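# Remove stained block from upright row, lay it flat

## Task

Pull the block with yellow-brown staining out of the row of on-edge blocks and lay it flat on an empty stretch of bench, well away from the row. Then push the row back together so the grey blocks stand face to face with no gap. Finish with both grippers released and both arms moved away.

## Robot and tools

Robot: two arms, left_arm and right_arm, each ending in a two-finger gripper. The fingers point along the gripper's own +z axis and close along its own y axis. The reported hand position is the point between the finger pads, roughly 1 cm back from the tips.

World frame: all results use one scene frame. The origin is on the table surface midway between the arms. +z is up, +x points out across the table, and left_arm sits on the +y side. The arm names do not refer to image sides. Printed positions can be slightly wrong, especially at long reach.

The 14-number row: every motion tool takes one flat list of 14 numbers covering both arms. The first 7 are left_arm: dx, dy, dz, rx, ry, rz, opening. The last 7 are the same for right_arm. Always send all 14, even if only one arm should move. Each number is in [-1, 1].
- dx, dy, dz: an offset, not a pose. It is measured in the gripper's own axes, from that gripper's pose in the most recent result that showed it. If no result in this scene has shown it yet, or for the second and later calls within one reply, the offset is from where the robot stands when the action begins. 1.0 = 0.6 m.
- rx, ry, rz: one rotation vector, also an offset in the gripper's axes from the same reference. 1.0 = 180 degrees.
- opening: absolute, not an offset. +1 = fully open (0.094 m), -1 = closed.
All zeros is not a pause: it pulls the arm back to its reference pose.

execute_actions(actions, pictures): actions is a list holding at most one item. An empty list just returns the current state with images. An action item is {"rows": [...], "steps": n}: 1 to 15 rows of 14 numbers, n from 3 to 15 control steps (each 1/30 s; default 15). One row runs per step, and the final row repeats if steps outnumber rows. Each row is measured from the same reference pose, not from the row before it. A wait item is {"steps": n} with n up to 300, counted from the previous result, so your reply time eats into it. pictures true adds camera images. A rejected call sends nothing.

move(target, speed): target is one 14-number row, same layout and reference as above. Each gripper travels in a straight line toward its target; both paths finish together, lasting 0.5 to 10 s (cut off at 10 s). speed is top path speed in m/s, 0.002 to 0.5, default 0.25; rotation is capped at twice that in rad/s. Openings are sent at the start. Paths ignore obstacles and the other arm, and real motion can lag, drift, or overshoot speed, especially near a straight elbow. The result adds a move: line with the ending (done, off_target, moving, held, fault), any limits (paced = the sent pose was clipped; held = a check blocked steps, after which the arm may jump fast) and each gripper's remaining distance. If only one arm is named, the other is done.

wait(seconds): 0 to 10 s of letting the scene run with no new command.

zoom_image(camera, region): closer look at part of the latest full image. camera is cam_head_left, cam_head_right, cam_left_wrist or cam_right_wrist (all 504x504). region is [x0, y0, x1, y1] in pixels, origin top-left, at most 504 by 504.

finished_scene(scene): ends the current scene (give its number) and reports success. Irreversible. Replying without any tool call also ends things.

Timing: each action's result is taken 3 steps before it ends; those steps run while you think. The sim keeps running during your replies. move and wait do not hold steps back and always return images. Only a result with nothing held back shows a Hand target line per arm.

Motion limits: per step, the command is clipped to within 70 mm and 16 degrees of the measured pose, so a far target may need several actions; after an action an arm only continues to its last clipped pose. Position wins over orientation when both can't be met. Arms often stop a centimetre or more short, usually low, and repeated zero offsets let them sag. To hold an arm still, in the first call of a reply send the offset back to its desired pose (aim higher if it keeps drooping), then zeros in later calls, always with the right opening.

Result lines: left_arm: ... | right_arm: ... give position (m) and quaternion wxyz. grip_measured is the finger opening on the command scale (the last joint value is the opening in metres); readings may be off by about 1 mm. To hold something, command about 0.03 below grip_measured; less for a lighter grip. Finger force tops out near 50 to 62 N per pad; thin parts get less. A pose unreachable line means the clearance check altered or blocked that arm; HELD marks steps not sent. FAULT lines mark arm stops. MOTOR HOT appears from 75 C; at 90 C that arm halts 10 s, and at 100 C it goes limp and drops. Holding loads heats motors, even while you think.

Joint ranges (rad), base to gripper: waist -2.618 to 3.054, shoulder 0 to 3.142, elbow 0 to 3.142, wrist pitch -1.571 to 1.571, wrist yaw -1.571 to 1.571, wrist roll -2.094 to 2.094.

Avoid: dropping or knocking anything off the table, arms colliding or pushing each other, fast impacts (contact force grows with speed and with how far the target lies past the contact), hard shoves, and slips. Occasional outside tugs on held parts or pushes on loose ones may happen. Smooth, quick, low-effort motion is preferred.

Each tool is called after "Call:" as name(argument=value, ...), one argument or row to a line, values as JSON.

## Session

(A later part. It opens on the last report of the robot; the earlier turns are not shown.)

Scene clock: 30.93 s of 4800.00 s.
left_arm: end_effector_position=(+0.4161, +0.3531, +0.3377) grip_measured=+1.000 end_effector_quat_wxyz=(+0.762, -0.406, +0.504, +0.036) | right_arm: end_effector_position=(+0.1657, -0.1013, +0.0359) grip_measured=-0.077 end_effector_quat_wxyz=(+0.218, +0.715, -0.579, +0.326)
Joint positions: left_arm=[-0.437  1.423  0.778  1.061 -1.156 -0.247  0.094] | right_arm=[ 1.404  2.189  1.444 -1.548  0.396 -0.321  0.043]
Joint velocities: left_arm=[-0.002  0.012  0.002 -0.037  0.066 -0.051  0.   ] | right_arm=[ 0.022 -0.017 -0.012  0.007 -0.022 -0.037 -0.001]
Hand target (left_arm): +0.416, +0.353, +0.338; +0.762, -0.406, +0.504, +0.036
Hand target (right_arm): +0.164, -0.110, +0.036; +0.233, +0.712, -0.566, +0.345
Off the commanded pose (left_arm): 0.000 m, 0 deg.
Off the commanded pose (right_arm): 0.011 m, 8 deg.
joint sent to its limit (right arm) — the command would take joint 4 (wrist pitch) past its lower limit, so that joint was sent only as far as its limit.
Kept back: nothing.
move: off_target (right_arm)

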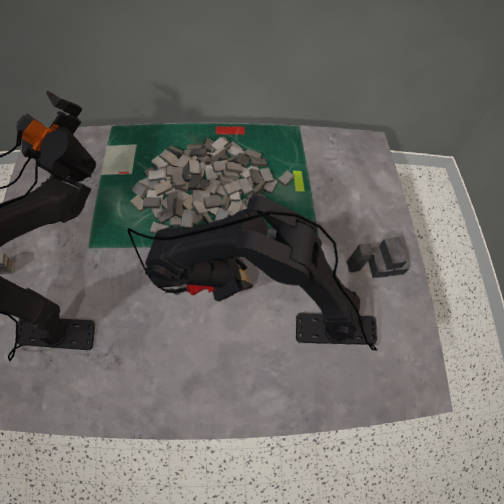

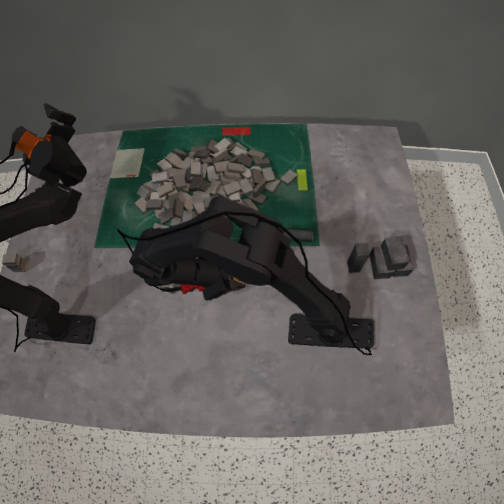

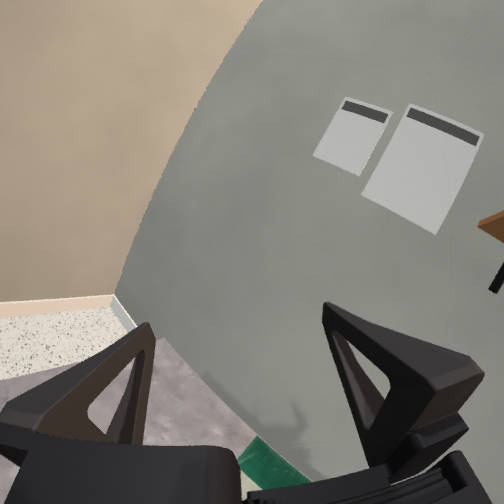

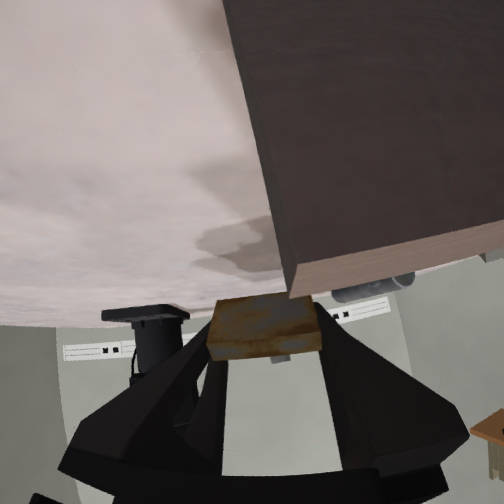

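Call:
move(
  target=[0,0,0,0,0,0,1,0.04,0.058,0.085,0,0,0,-0.4],
  speed=0.06,
)

Call:
move(
  target=[0,0,0,0,0,0,1,0,0,0,0,0,0,0.5],
)

Call:
move(
  target=[0,0,0,0,0,0,1,0.1,0,-0.1,0,0,0,0.5],
  speed=0.1,
)

Scene clock: 32.53 s of 4800.00 s.
left_arm: end_effector_position=(+0.4161, +0.3531, +0.3377) grip_measured=+1.000 end_effector_quat_wxyz=(+0.762, -0.406, +0.504, +0.036) | right_arm: end_effector_position=(+0.1540, -0.1407, +0.0194) grip_measured=-0.077 end_effector_quat_wxyz=(+0.181, +0.714, -0.599, +0.315)
Joint positions: left_arm=[-0.437  1.423  0.778  1.061 -1.156 -0.247  0.094] | right_arm=[ 1.41   2.024  1.15  -1.343  0.397 -0.298  0.043]
Joint velocities: left_arm=[-0.007  0.022  0.002  0.051 -0.037 -0.022  0.   ] | right_arm=[-0.012 -0.002 -0.012 -0.022 -0.051  0.022 -0.   ]
Hand target (left_arm): +0.416, +0.353, +0.338; +0.762, -0.406, +0.504, +0.036
Hand target (right_arm): +0.146, -0.161, +0.017; +0.218, +0.715, -0.579, +0.326
Off the commanded pose (left_arm): 0.000 m, 0 deg.
Off the commanded pose (right_arm): 0.022 m, 5 deg.
Kept back: nothing.
move: off_target (right_arm)

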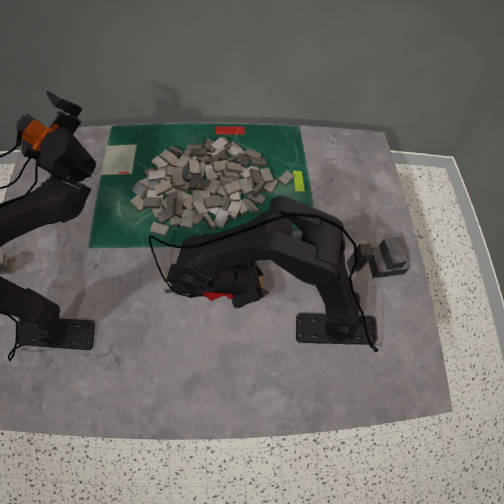

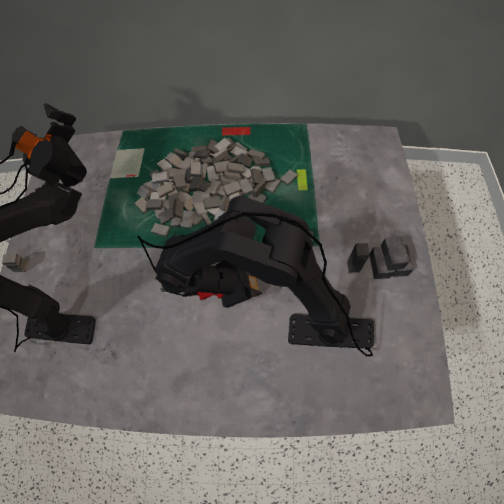

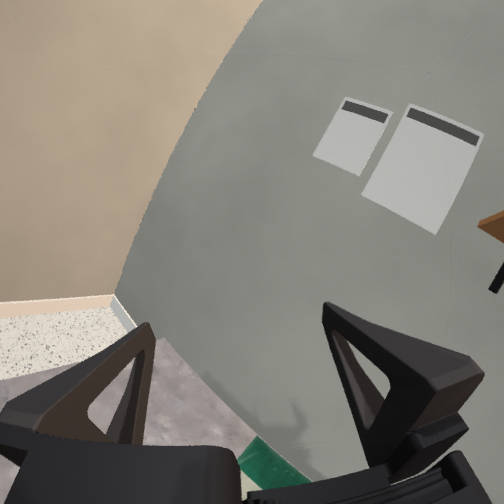

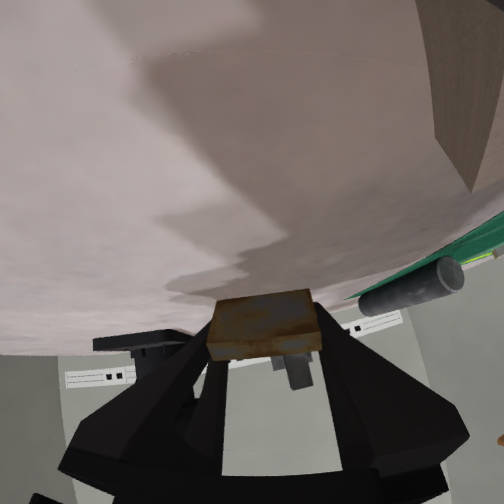

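Scene clock: 33.03 s of 4800.00 s.
left_arm: end_effector_position=(+0.4161, +0.3531, +0.3377) grip_measured=+1.000 end_effector_quat_wxyz=(+0.762, -0.406, +0.504, +0.036) | right_arm: end_effector_position=(+0.1541, -0.1404, +0.0194) grip_measured=+0.498 end_effector_quat_wxyz=(+0.180, +0.714, -0.599, +0.315)
Joint positions: left_arm=[-0.437  1.423  0.778  1.061 -1.156 -0.247  0.094] | right_arm=[ 1.41   2.023  1.15  -1.342  0.397 -0.297  0.07 ]
Joint velocities: left_arm=[-0.007 -0.007  0.002  0.037 -0.007 -0.022  0.   ] | right_arm=[-0.002  0.007 -0.002 -0.022  0.022 -0.007  0.001]
Hand target (left_arm): +0.416, +0.353, +0.338; +0.762, -0.406, +0.504, +0.036
Hand target (right_arm): +0.154, -0.141, +0.019; +0.181, +0.714, -0.598, +0.315
Off the commanded pose (left_arm): 0.000 m, 0 deg.
Off the commanded pose (right_arm): 0.000 m, 0 deg.
Kept back: nothing.
move: done

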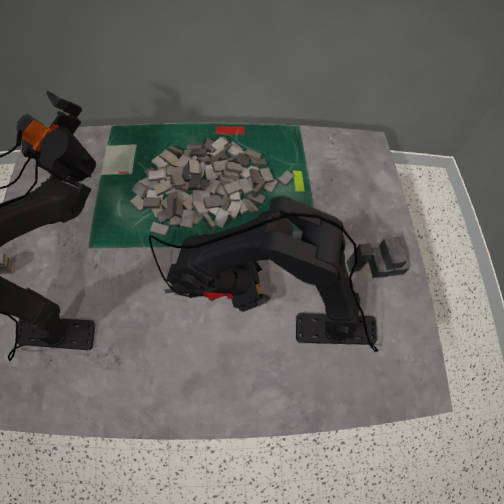

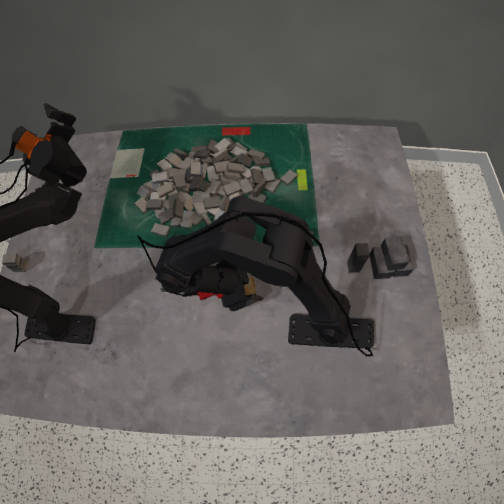

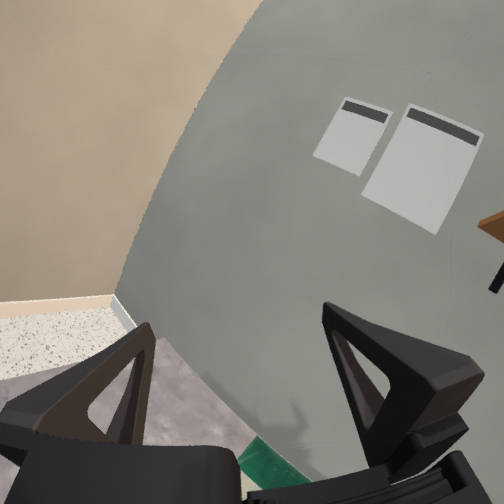

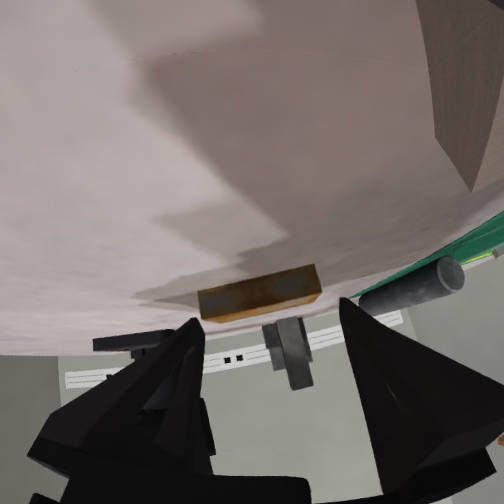

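Scene clock: 34.27 s of 4800.00 s.
left_arm: end_effector_position=(+0.4161, +0.3531, +0.3377) grip_measured=+1.000 end_effector_quat_wxyz=(+0.762, -0.406, +0.504, +0.036) | right_arm: end_effector_position=(+0.1487, -0.1498, +0.0980) grip_measured=+0.498 end_effector_quat_wxyz=(+0.143, +0.726, -0.604, +0.296)
Joint positions: left_arm=[-0.437  1.423  0.778  1.061 -1.156 -0.247  0.094] | right_arm=[ 1.423  1.766  1.201 -1.562  0.396 -0.311  0.07 ]
Joint velocities: left_arm=[-0.002  0.012  0.002 -0.051  0.022 -0.051  0.   ] | right_arm=[-0.007 -0.012  0.007 -0.007  0.081  0.007  0.001]
Hand target (left_arm): +0.416, +0.353, +0.338; +0.762, -0.406, +0.504, +0.036
Hand target (right_arm): +0.147, -0.147, +0.102; +0.136, +0.731, -0.602, +0.292
Off the commanded pose (left_arm): 0.000 m, 0 deg.
Off the commanded pose (right_arm): 0.007 m, 5 deg.
joint sent to its limit (right arm) — the command would take joint 4 (wrist pitch) past its lower limit, so that joint was sent only as far as its limit.
Kept back: nothing.
move: off_target (right_arm)

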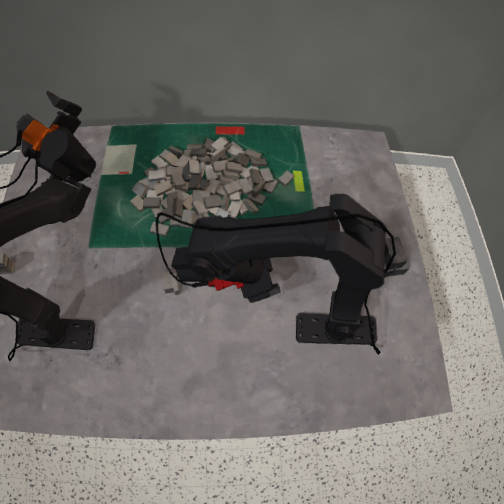

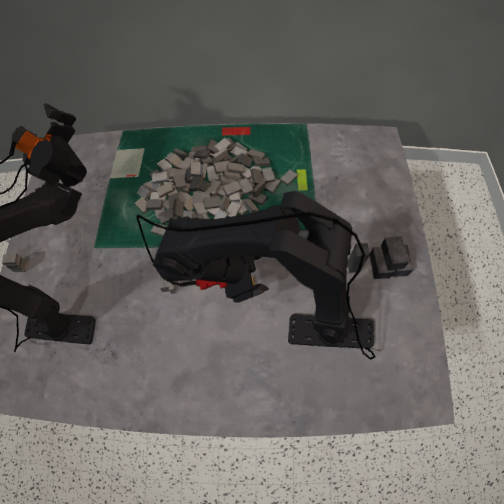

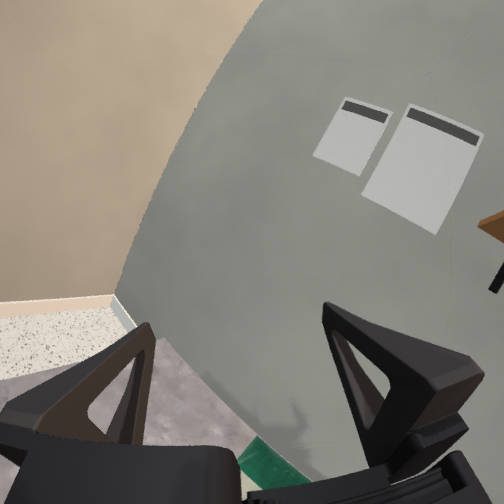

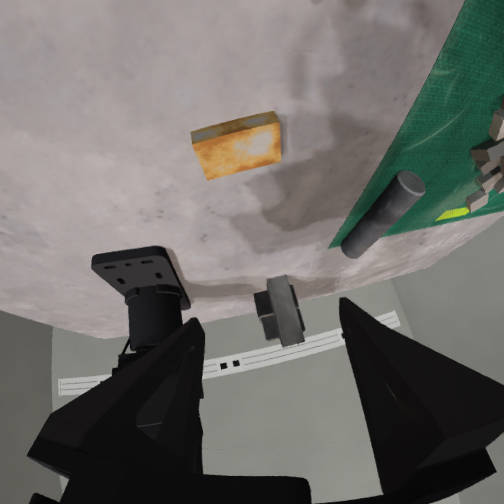

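Call:
move(
  target=[0,0,0,0,0,0,1,-0.2,-0.09,-0.085,-0.034,-0.218,0,1],
  speed=0.15,
)

Scene clock: 37.33 s of 4800.00 s.
left_arm: end_effector_position=(+0.4161, +0.3531, +0.3377) grip_measured=+1.000 end_effector_quat_wxyz=(+0.762, -0.406, +0.504, +0.036) | right_arm: end_effector_position=(+0.1703, -0.0237, +0.0678) grip_measured=+1.000 end_effector_quat_wxyz=(-0.010, +0.771, -0.637, +0.012)
Joint positions: left_arm=[-0.437  1.423  0.778  1.061 -1.156 -0.247  0.094] | right_arm=[ 1.253  1.766  1.28  -1.071  0.029 -0.604  0.094]
Joint velocities: left_arm=[ 0.002 -0.002 -0.022 -0.037 -0.037 -0.037  0.   ] | right_arm=[-0.022  0.002  0.002 -0.007  0.066 -0.022  0.   ]
Hand target (left_arm): +0.416, +0.353, +0.338; +0.762, -0.406, +0.504, +0.036
Hand target (right_arm): +0.175, -0.015, +0.072; -0.025, +0.770, -0.637, +0.002
Off the commanded pose (left_arm): 0.000 m, 0 deg.
Off the commanded pose (right_arm): 0.013 m, 3 deg.
Kept back: nothing.
move: off_target (right_arm)

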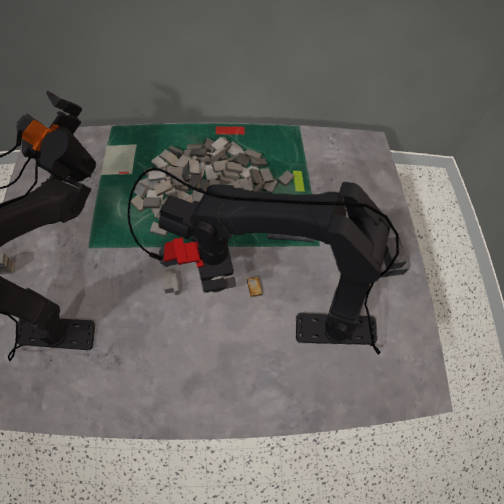

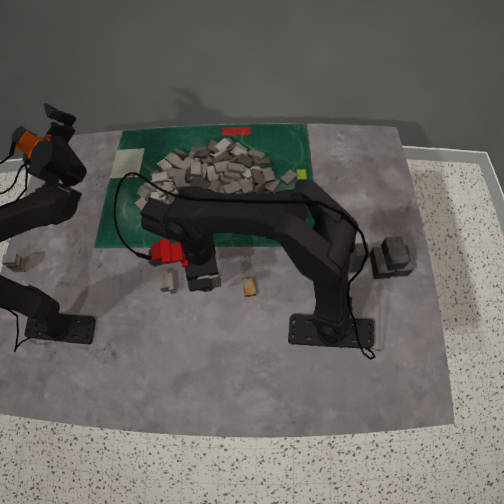

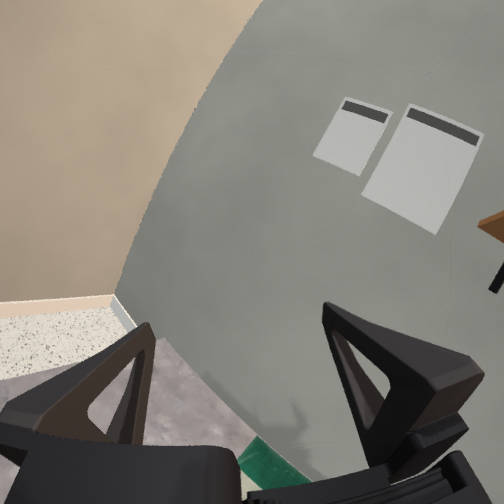

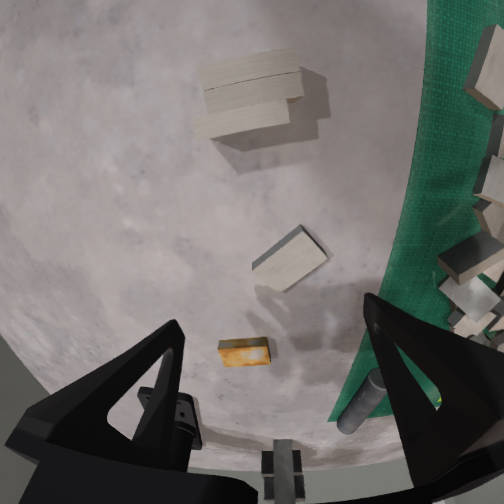

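Call:
move(
  target=[0,0,0,0,0,0,1,-0.025,-0.017,0,0,0,-0.21,1],
  speed=0.1,
)

Call:
move(
  target=[0,0,0,0,0,0,1,0,0,0.04,0,-0.22,0,1],
  speed=0.08,
)

Scene clock: 41.40 s of 4800.00 s.
left_arm: end_effector_position=(+0.4161, +0.3531, +0.3377) grip_measured=+1.000 end_effector_quat_wxyz=(+0.762, -0.406, +0.504, +0.036) | right_arm: end_effector_position=(+0.1763, -0.0097, +0.0668) grip_measured=+1.000 end_effector_quat_wxyz=(-0.010, +0.933, -0.358, +0.014)
Joint positions: left_arm=[-0.437  1.423  0.778  1.061 -1.156 -0.247  0.094] | right_arm=[ 1.253  1.816  1.337 -1.071  0.028 -1.252  0.094]
Joint velocities: left_arm=[-0.002 -0.007 -0.002  0.022  0.007 -0.081  0.   ] | right_arm=[-0.007  0.002 -0.022  0.037 -0.066 -0.11   0.   ]
Hand target (left_arm): +0.416, +0.353, +0.338; +0.762, -0.406, +0.504, +0.036
Hand target (right_arm): +0.177, -0.007, +0.068; -0.006, +0.935, -0.353, +0.015
Off the commanded pose (left_arm): 0.000 m, 0 deg.
Off the commanded pose (right_arm): 0.003 m, 1 deg.
Kept back: nothing.
move: done

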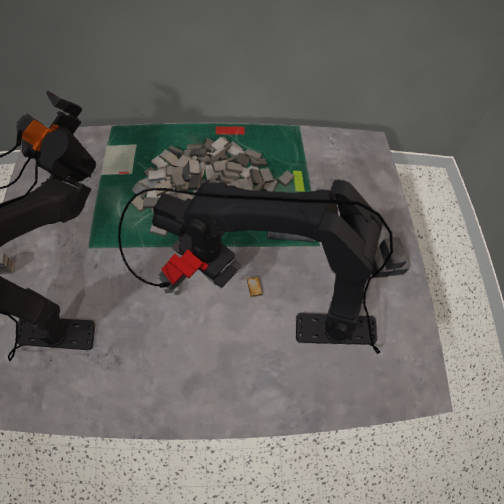

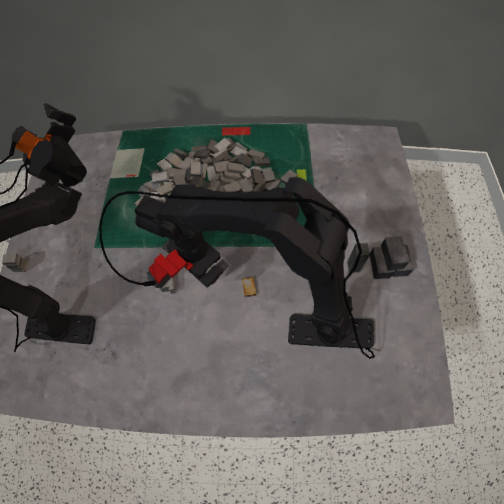

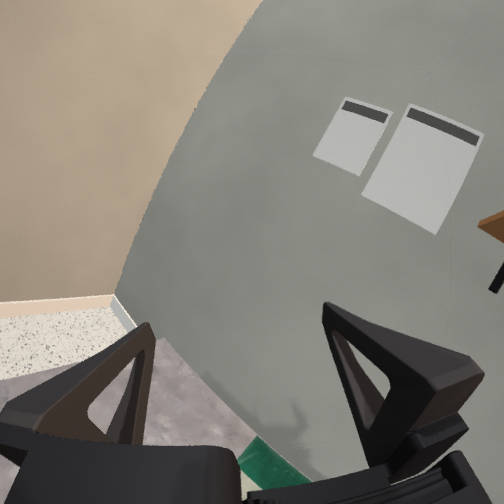

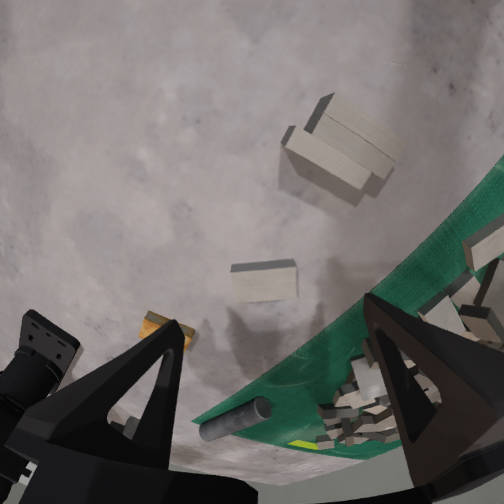

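Scene clock: 46.10 s of 4800.00 s.
left_arm: end_effector_position=(+0.4161, +0.3531, +0.3377) grip_measured=+1.000 end_effector_quat_wxyz=(+0.762, -0.406, +0.504, +0.036) | right_arm: end_effector_position=(+0.1785, -0.0067, +0.0476) grip_measured=+1.000 end_effector_quat_wxyz=(-0.128, +0.887, -0.333, -0.292)
Joint positions: left_arm=[-0.437  1.423  0.778  1.061 -1.156 -0.247  0.094] | right_arm=[ 0.911  1.848  1.144 -0.857 -0.65  -1.607  0.094]
Joint velocities: left_arm=[-0.002  0.007 -0.002  0.037  0.081 -0.066  0.   ] | right_arm=[-0.002  0.007 -0.002  0.037  0.022 -0.066  0.   ]
Hand target (left_arm): +0.416, +0.353, +0.338; +0.762, -0.406, +0.504, +0.036
Hand target (right_arm): +0.175, -0.009, +0.041; -0.124, +0.883, -0.334, -0.306
Off the commanded pose (left_arm): 0.000 m, 0 deg.
Off the commanded pose (right_arm): 0.006 m, 1 deg.
Kept back: nothing.
move: done

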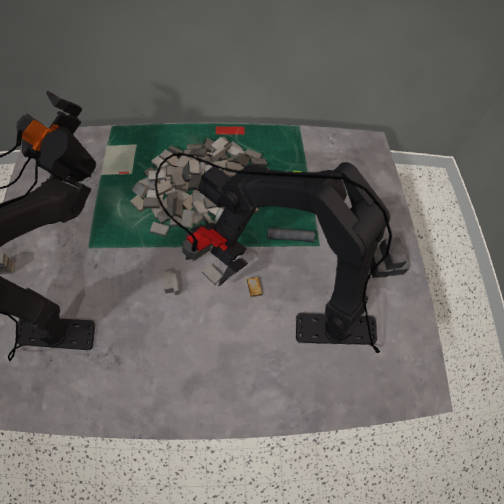

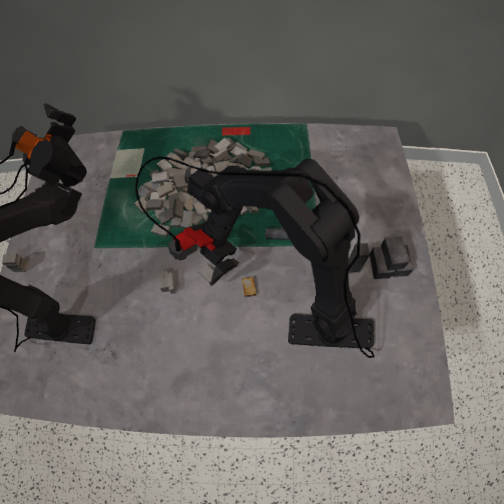

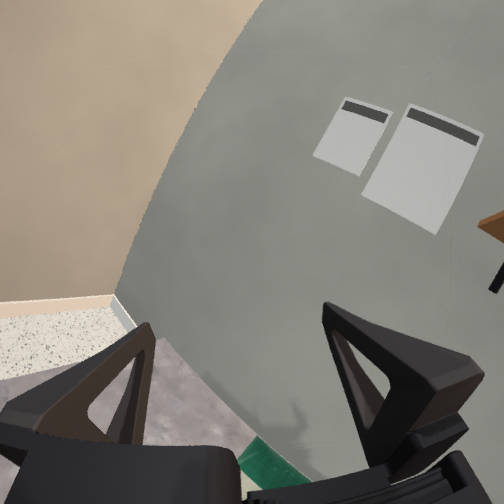

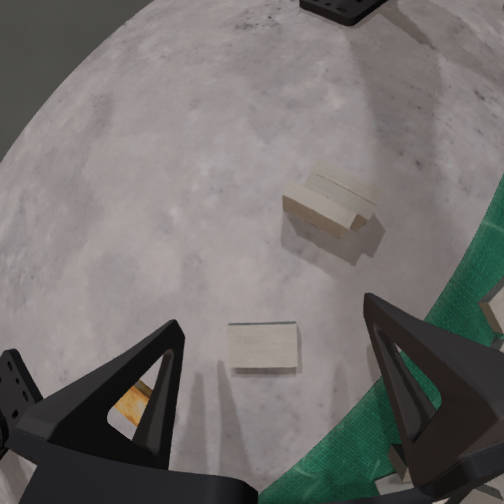

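Call:
move(
  target=[0,0,0,0,0,0,1,0.041,0,0.054,0,0,0,1],
  speed=0.05,
)

Scene clock: 47.60 s of 4800.00 s.
left_arm: end_effector_position=(+0.4161, +0.3531, +0.3377) grip_measured=+1.000 end_effector_quat_wxyz=(+0.762, -0.406, +0.504, +0.036) | right_arm: end_effector_position=(+0.1843, -0.0020, +0.0146) grip_measured=+1.000 end_effector_quat_wxyz=(-0.137, +0.890, -0.329, -0.285)
Joint positions: left_arm=[-0.437  1.423  0.778  1.061 -1.156 -0.247  0.094] | right_arm=[ 0.911  1.919  1.094 -0.712 -0.643 -1.608  0.094]
Joint velocities: left_arm=[-0.027 -0.002 -0.012 -0.007 -0.022  0.007  0.   ] | right_arm=[-0.002 -0.007 -0.007 -0.022 -0.066  0.037  0.   ]
Hand target (left_arm): +0.416, +0.353, +0.338; +0.762, -0.406, +0.504, +0.036
Hand target (right_arm): +0.179, -0.005, +0.007; -0.127, +0.887, -0.333, -0.293
Off the commanded pose (left_arm): 0.000 m, 0 deg.
Off the commanded pose (right_arm): 0.010 m, 1 deg.
Kept back: nothing.
move: done

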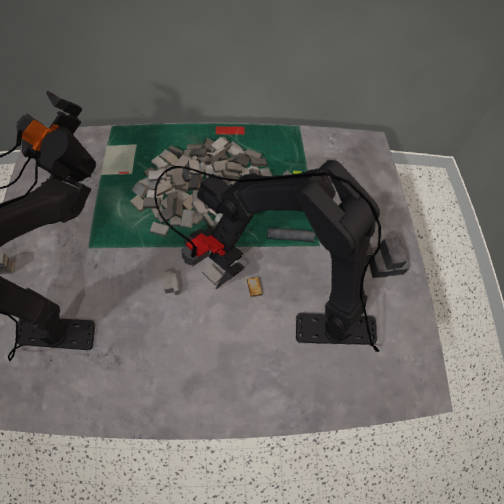

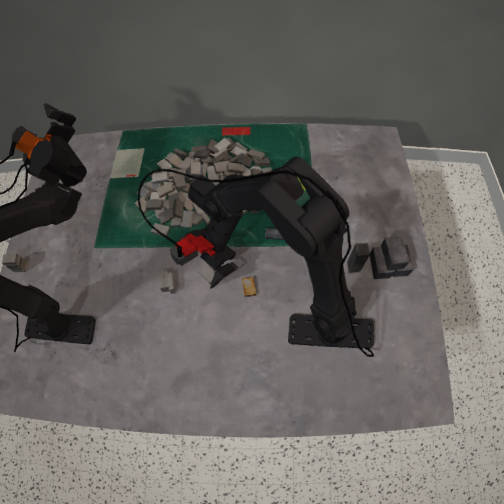

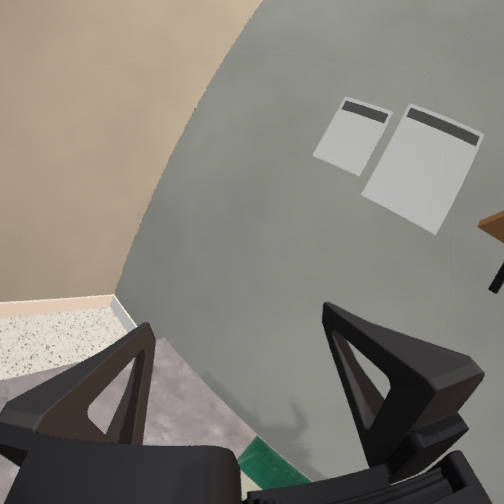

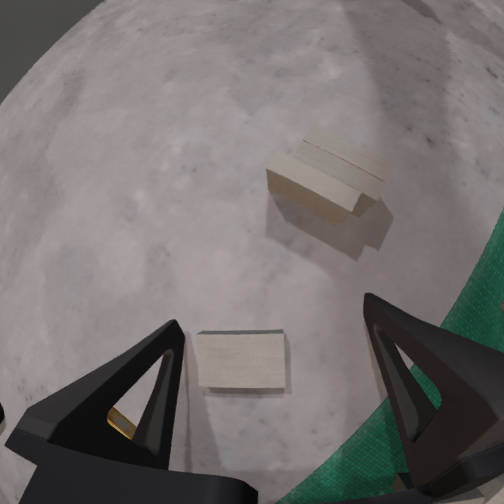

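Call:
move(
  target=[0,0,0,0,0,0,1,0.012,0.016,0.012,0,0,0,1],
  speed=0.04,
)

Call:
move(
  target=[0,0,0,0,0,0,1,0,0,0,0,0,0,-0.35],
)

Scene clock: 48.57 s of 4800.00 s.
left_arm: end_effector_position=(+0.4161, +0.3531, +0.3377) grip_measured=+1.000 end_effector_quat_wxyz=(+0.762, -0.406, +0.504, +0.036) | right_arm: end_effector_position=(+0.1827, -0.0018, +0.0122) grip_measured=+1.000 end_effector_quat_wxyz=(-0.144, +0.887, -0.328, -0.291)
Joint positions: left_arm=[-0.437  1.423  0.778  1.061 -1.156 -0.247  0.094] | right_arm=[ 0.907  1.919  1.073 -0.683 -0.66  -1.608  0.094]
Joint velocities: left_arm=[-0.007 -0.022 -0.022  0.066  0.007 -0.081  0.   ] | right_arm=[ 0.012 -0.002  0.027 -0.037 -0.081 -0.007  0.   ]
Hand target (left_arm): +0.416, +0.353, +0.338; +0.762, -0.406, +0.504, +0.036
Hand target (right_arm): +0.179, -0.010, +0.004; -0.136, +0.890, -0.329, -0.285
Off the commanded pose (left_arm): 0.000 m, 0 deg.
Off the commanded pose (right_arm): 0.012 m, 1 deg.
Kept back: nothing.
move: off_target (right_arm)

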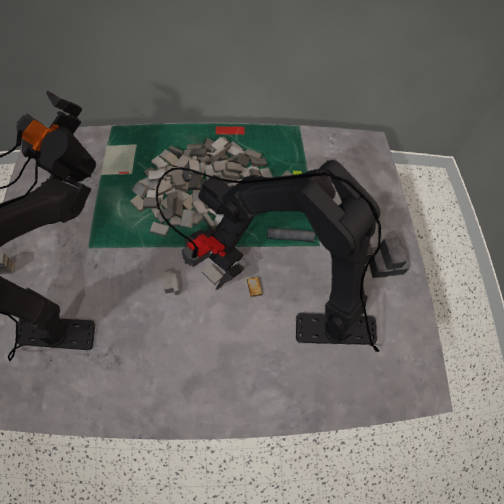

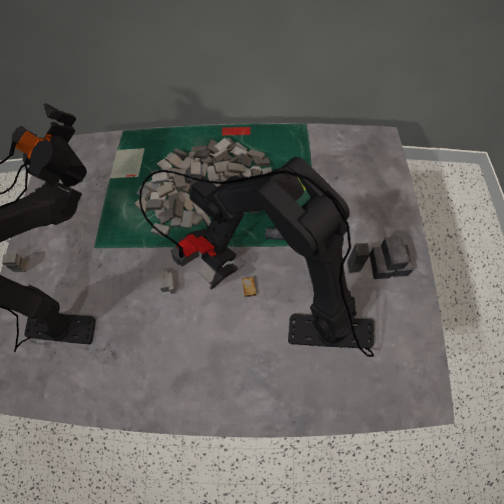

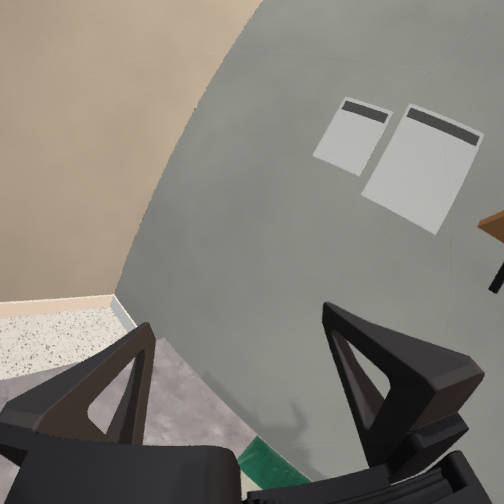

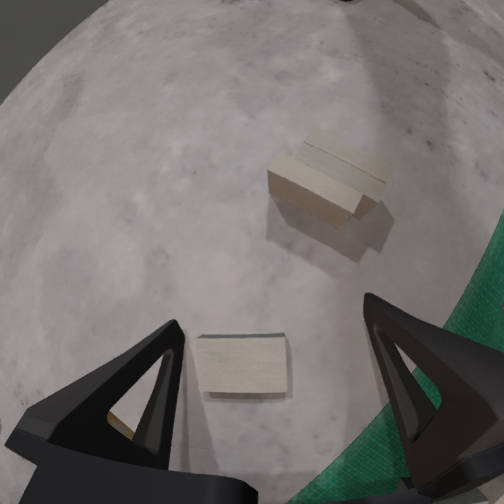

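Scene clock: 49.07 s of 4800.00 s.
left_arm: end_effector_position=(+0.4161, +0.3531, +0.3377) grip_measured=+1.000 end_effector_quat_wxyz=(+0.762, -0.406, +0.504, +0.036) | right_arm: end_effector_position=(+0.1828, -0.0021, +0.0120) grip_measured=-0.123 end_effector_quat_wxyz=(-0.143, +0.887, -0.328, -0.290)
Joint positions: left_arm=[-0.437  1.423  0.778  1.061 -1.156 -0.247  0.094] | right_arm=[ 0.907  1.919  1.073 -0.683 -0.658 -1.608  0.041]
Joint velocities: left_arm=[ 0.002 -0.002  0.012 -0.081  0.007  0.007  0.   ] | right_arm=[-0.017  0.007  0.017 -0.037  0.037 -0.007 -0.001]
Hand target (left_arm): +0.416, +0.353, +0.338; +0.762, -0.406, +0.504, +0.036
Hand target (right_arm): +0.183, -0.002, +0.012; -0.144, +0.887, -0.328, -0.291
Off the commanded pose (left_arm): 0.000 m, 0 deg.
Off the commanded pose (right_arm): 0.000 m, 0 deg.
Kept back: nothing.
move: done

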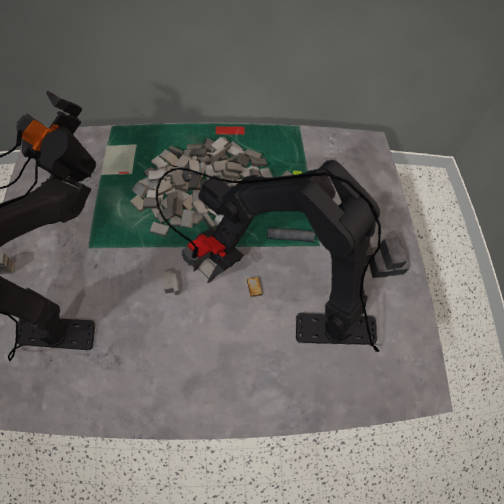

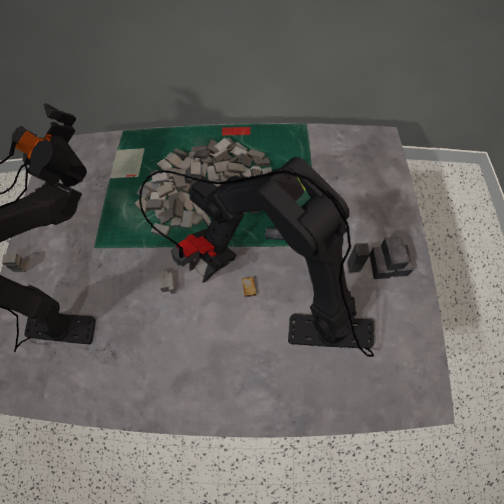

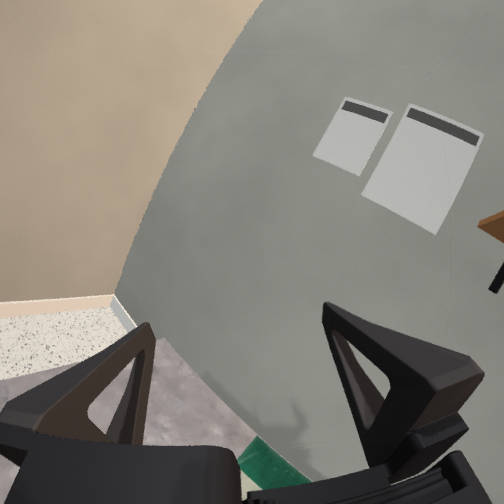

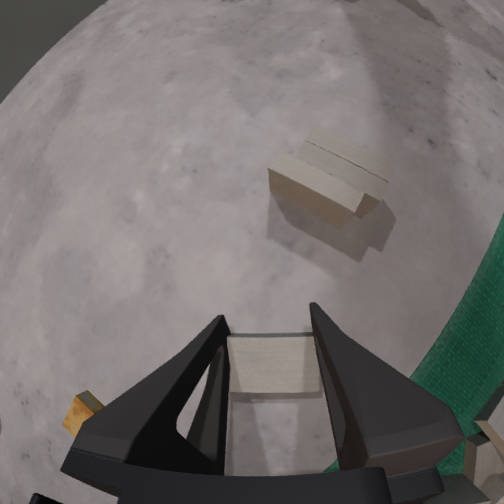

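Call:
move(
  target=[0,0,0,0,0,0,1,-0.05,0,-0.066,0,0,0,-0.45],
  speed=0.08,
)

Call:
move(
  target=[0,0,0,0,0,0,1,0.062,0.123,-0.032,0,0.452,0.21,-0.45],
  speed=0.15,
)

Scene clock: 50.53 s of 4800.00 s.
left_arm: end_effector_position=(+0.4161, +0.3531, +0.3377) grip_measured=+1.000 end_effector_quat_wxyz=(+0.762, -0.406, +0.504, +0.036) | right_arm: end_effector_position=(+0.1783, -0.0100, +0.0478) grip_measured=-0.123 end_effector_quat_wxyz=(-0.129, +0.888, -0.333, -0.288)
Joint positions: left_arm=[-0.437  1.423  0.778  1.061 -1.156 -0.247  0.094] | right_arm=[ 0.907  1.833  1.128 -0.851 -0.643 -1.608  0.041]
Joint velocities: left_arm=[-0.012 -0.012 -0.007 -0.007 -0.037  0.007  0.   ] | right_arm=[-0.002  0.002 -0.007  0.037 -0.007  0.007 -0.   ]
Hand target (left_arm): +0.416, +0.353, +0.338; +0.762, -0.406, +0.504, +0.036
Hand target (right_arm): +0.181, -0.006, +0.061; -0.143, +0.887, -0.328, -0.290
Off the commanded pose (left_arm): 0.000 m, 0 deg.
Off the commanded pose (right_arm): 0.015 m, 2 deg.
Kept back: nothing.
move: off_target (right_arm)

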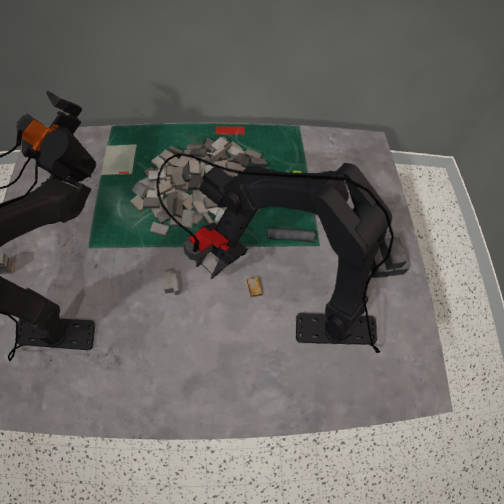

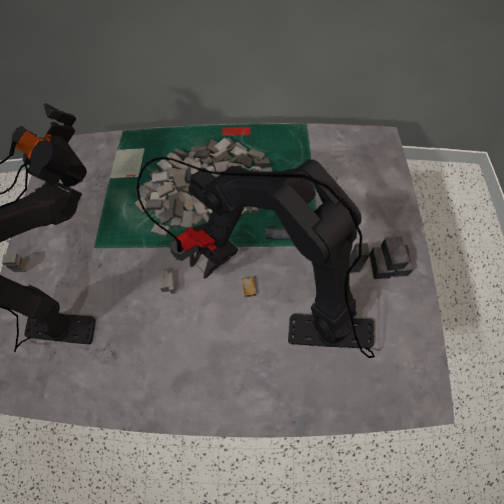

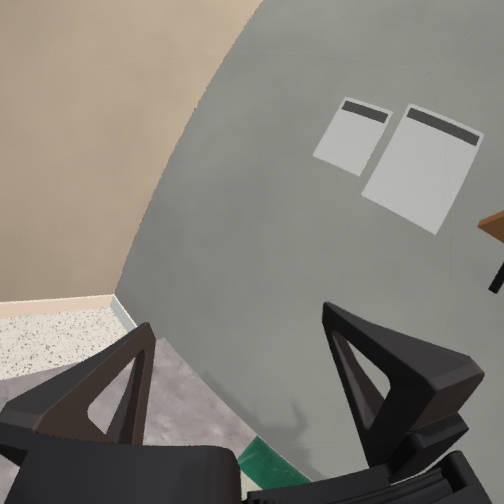

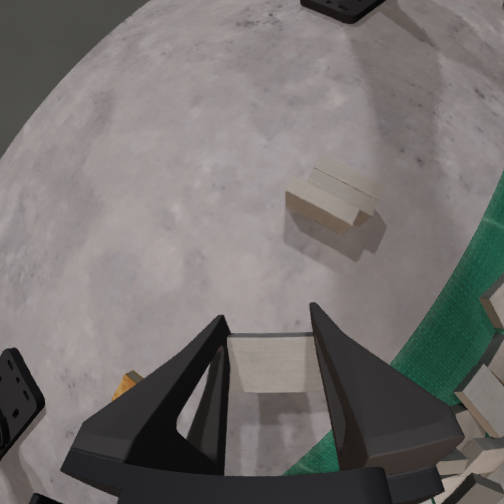

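Scene clock: 56.23 s of 4800.00 s.
left_arm: end_effector_position=(+0.4161, +0.3531, +0.3377) grip_measured=+1.000 end_effector_quat_wxyz=(+0.762, -0.406, +0.504, +0.036) | right_arm: end_effector_position=(+0.1617, -0.0940, +0.0361) grip_measured=-0.123 end_effector_quat_wxyz=(+0.195, +0.718, -0.588, +0.319)
Joint positions: left_arm=[-0.437  1.423  0.778  1.061 -1.156 -0.247  0.094] | right_arm=[ 1.423  2.166  1.439 -1.52   0.39  -0.304  0.041]
Joint velocities: left_arm=[-0.012 -0.007  0.012 -0.081 -0.022 -0.051  0.   ] | right_arm=[ 0.002 -0.007 -0.017 -0.022  0.051  0.037  0.   ]
Hand target (left_arm): +0.416, +0.353, +0.338; +0.762, -0.406, +0.504, +0.036
Hand target (right_arm): +0.163, -0.091, +0.040; +0.193, +0.717, -0.583, +0.329
Off the commanded pose (left_arm): 0.000 m, 0 deg.
Off the commanded pose (right_arm): 0.003 m, 2 deg.
Kept back: nothing.
move: done

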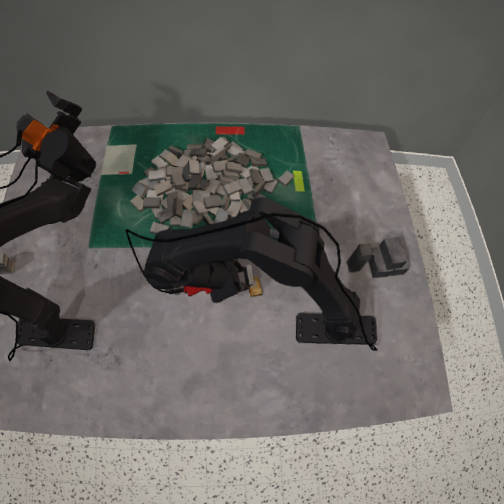

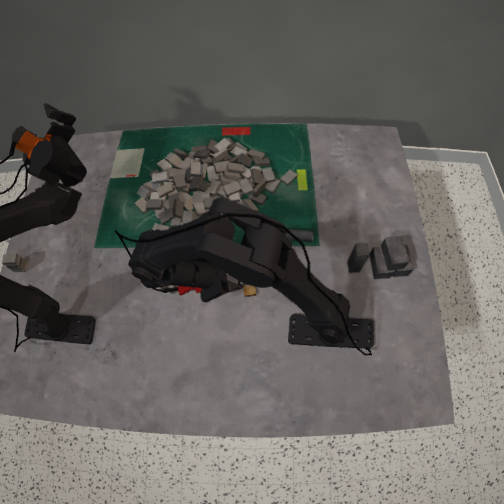

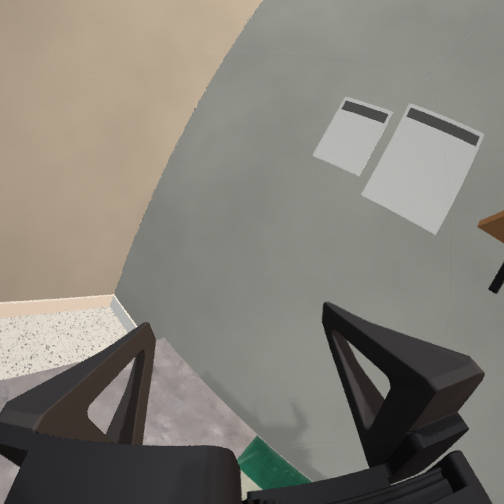

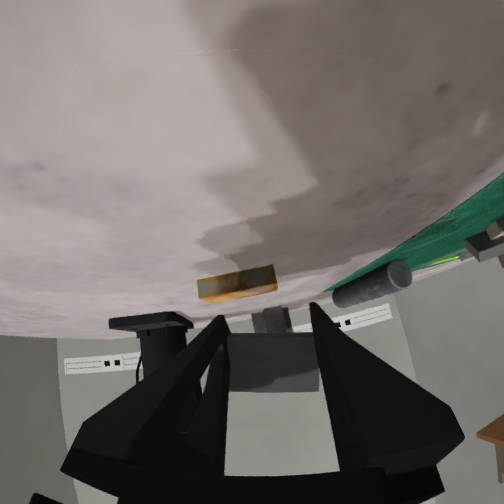

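Call:
move(
  target=[0,0,0,0,0,0,1,-0.047,-0.003,0.012,0,0,0,-0.45],
  speed=0.04,
)

Scene clock: 57.43 s of 4800.00 s.
left_arm: end_effector_position=(+0.4161, +0.3531, +0.3377) grip_measured=+1.000 end_effector_quat_wxyz=(+0.762, -0.406, +0.504, +0.036) | right_arm: end_effector_position=(+0.1620, -0.0899, +0.0264) grip_measured=-0.123 end_effector_quat_wxyz=(+0.208, +0.715, -0.584, +0.323)
Joint positions: left_arm=[-0.437  1.423  0.778  1.061 -1.156 -0.247  0.094] | right_arm=[ 1.423  2.224  1.474 -1.528  0.385 -0.302  0.041]
Joint velocities: left_arm=[-0.007  0.012  0.007 -0.051  0.007  0.066  0.   ] | right_arm=[-0.017 -0.002  0.002 -0.007  0.051 -0.022 -0.   ]
Hand target (left_arm): +0.416, +0.353, +0.338; +0.762, -0.406, +0.504, +0.036
Hand target (right_arm): +0.161, -0.078, +0.012; +0.195, +0.718, -0.587, +0.319
Off the commanded pose (left_arm): 0.000 m, 0 deg.
Off the commanded pose (right_arm): 0.019 m, 2 deg.
Kept back: nothing.
move: off_target (right_arm)

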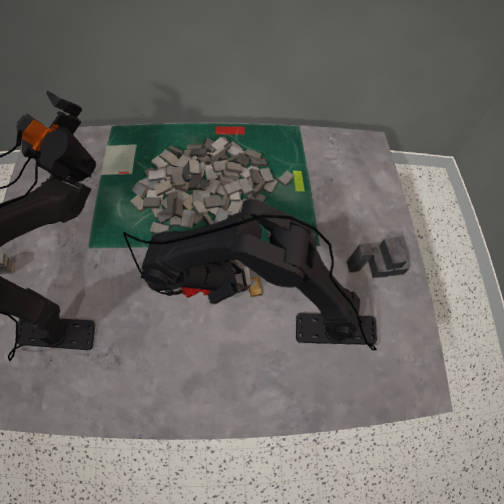

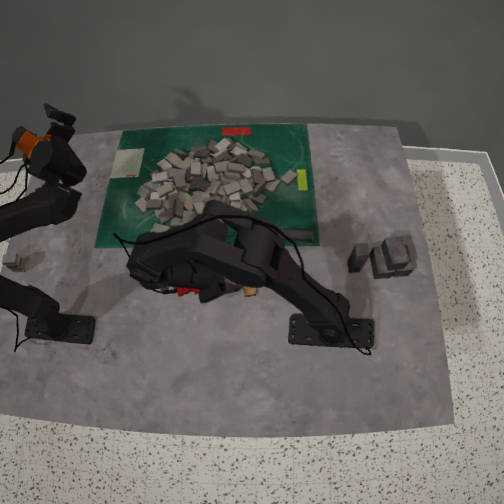

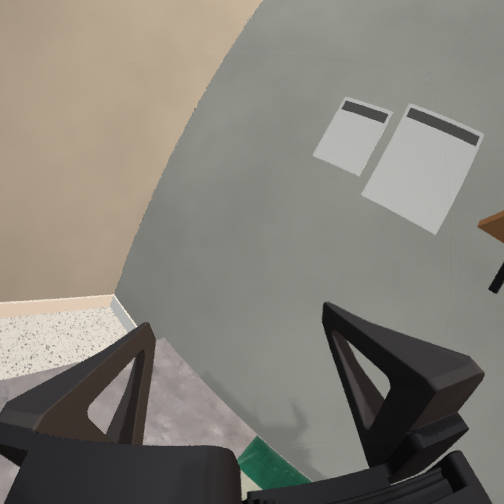

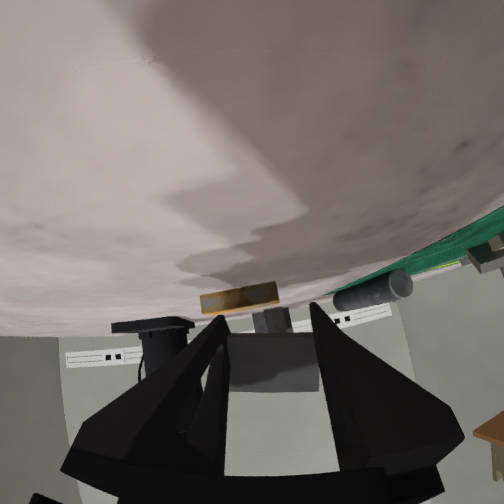

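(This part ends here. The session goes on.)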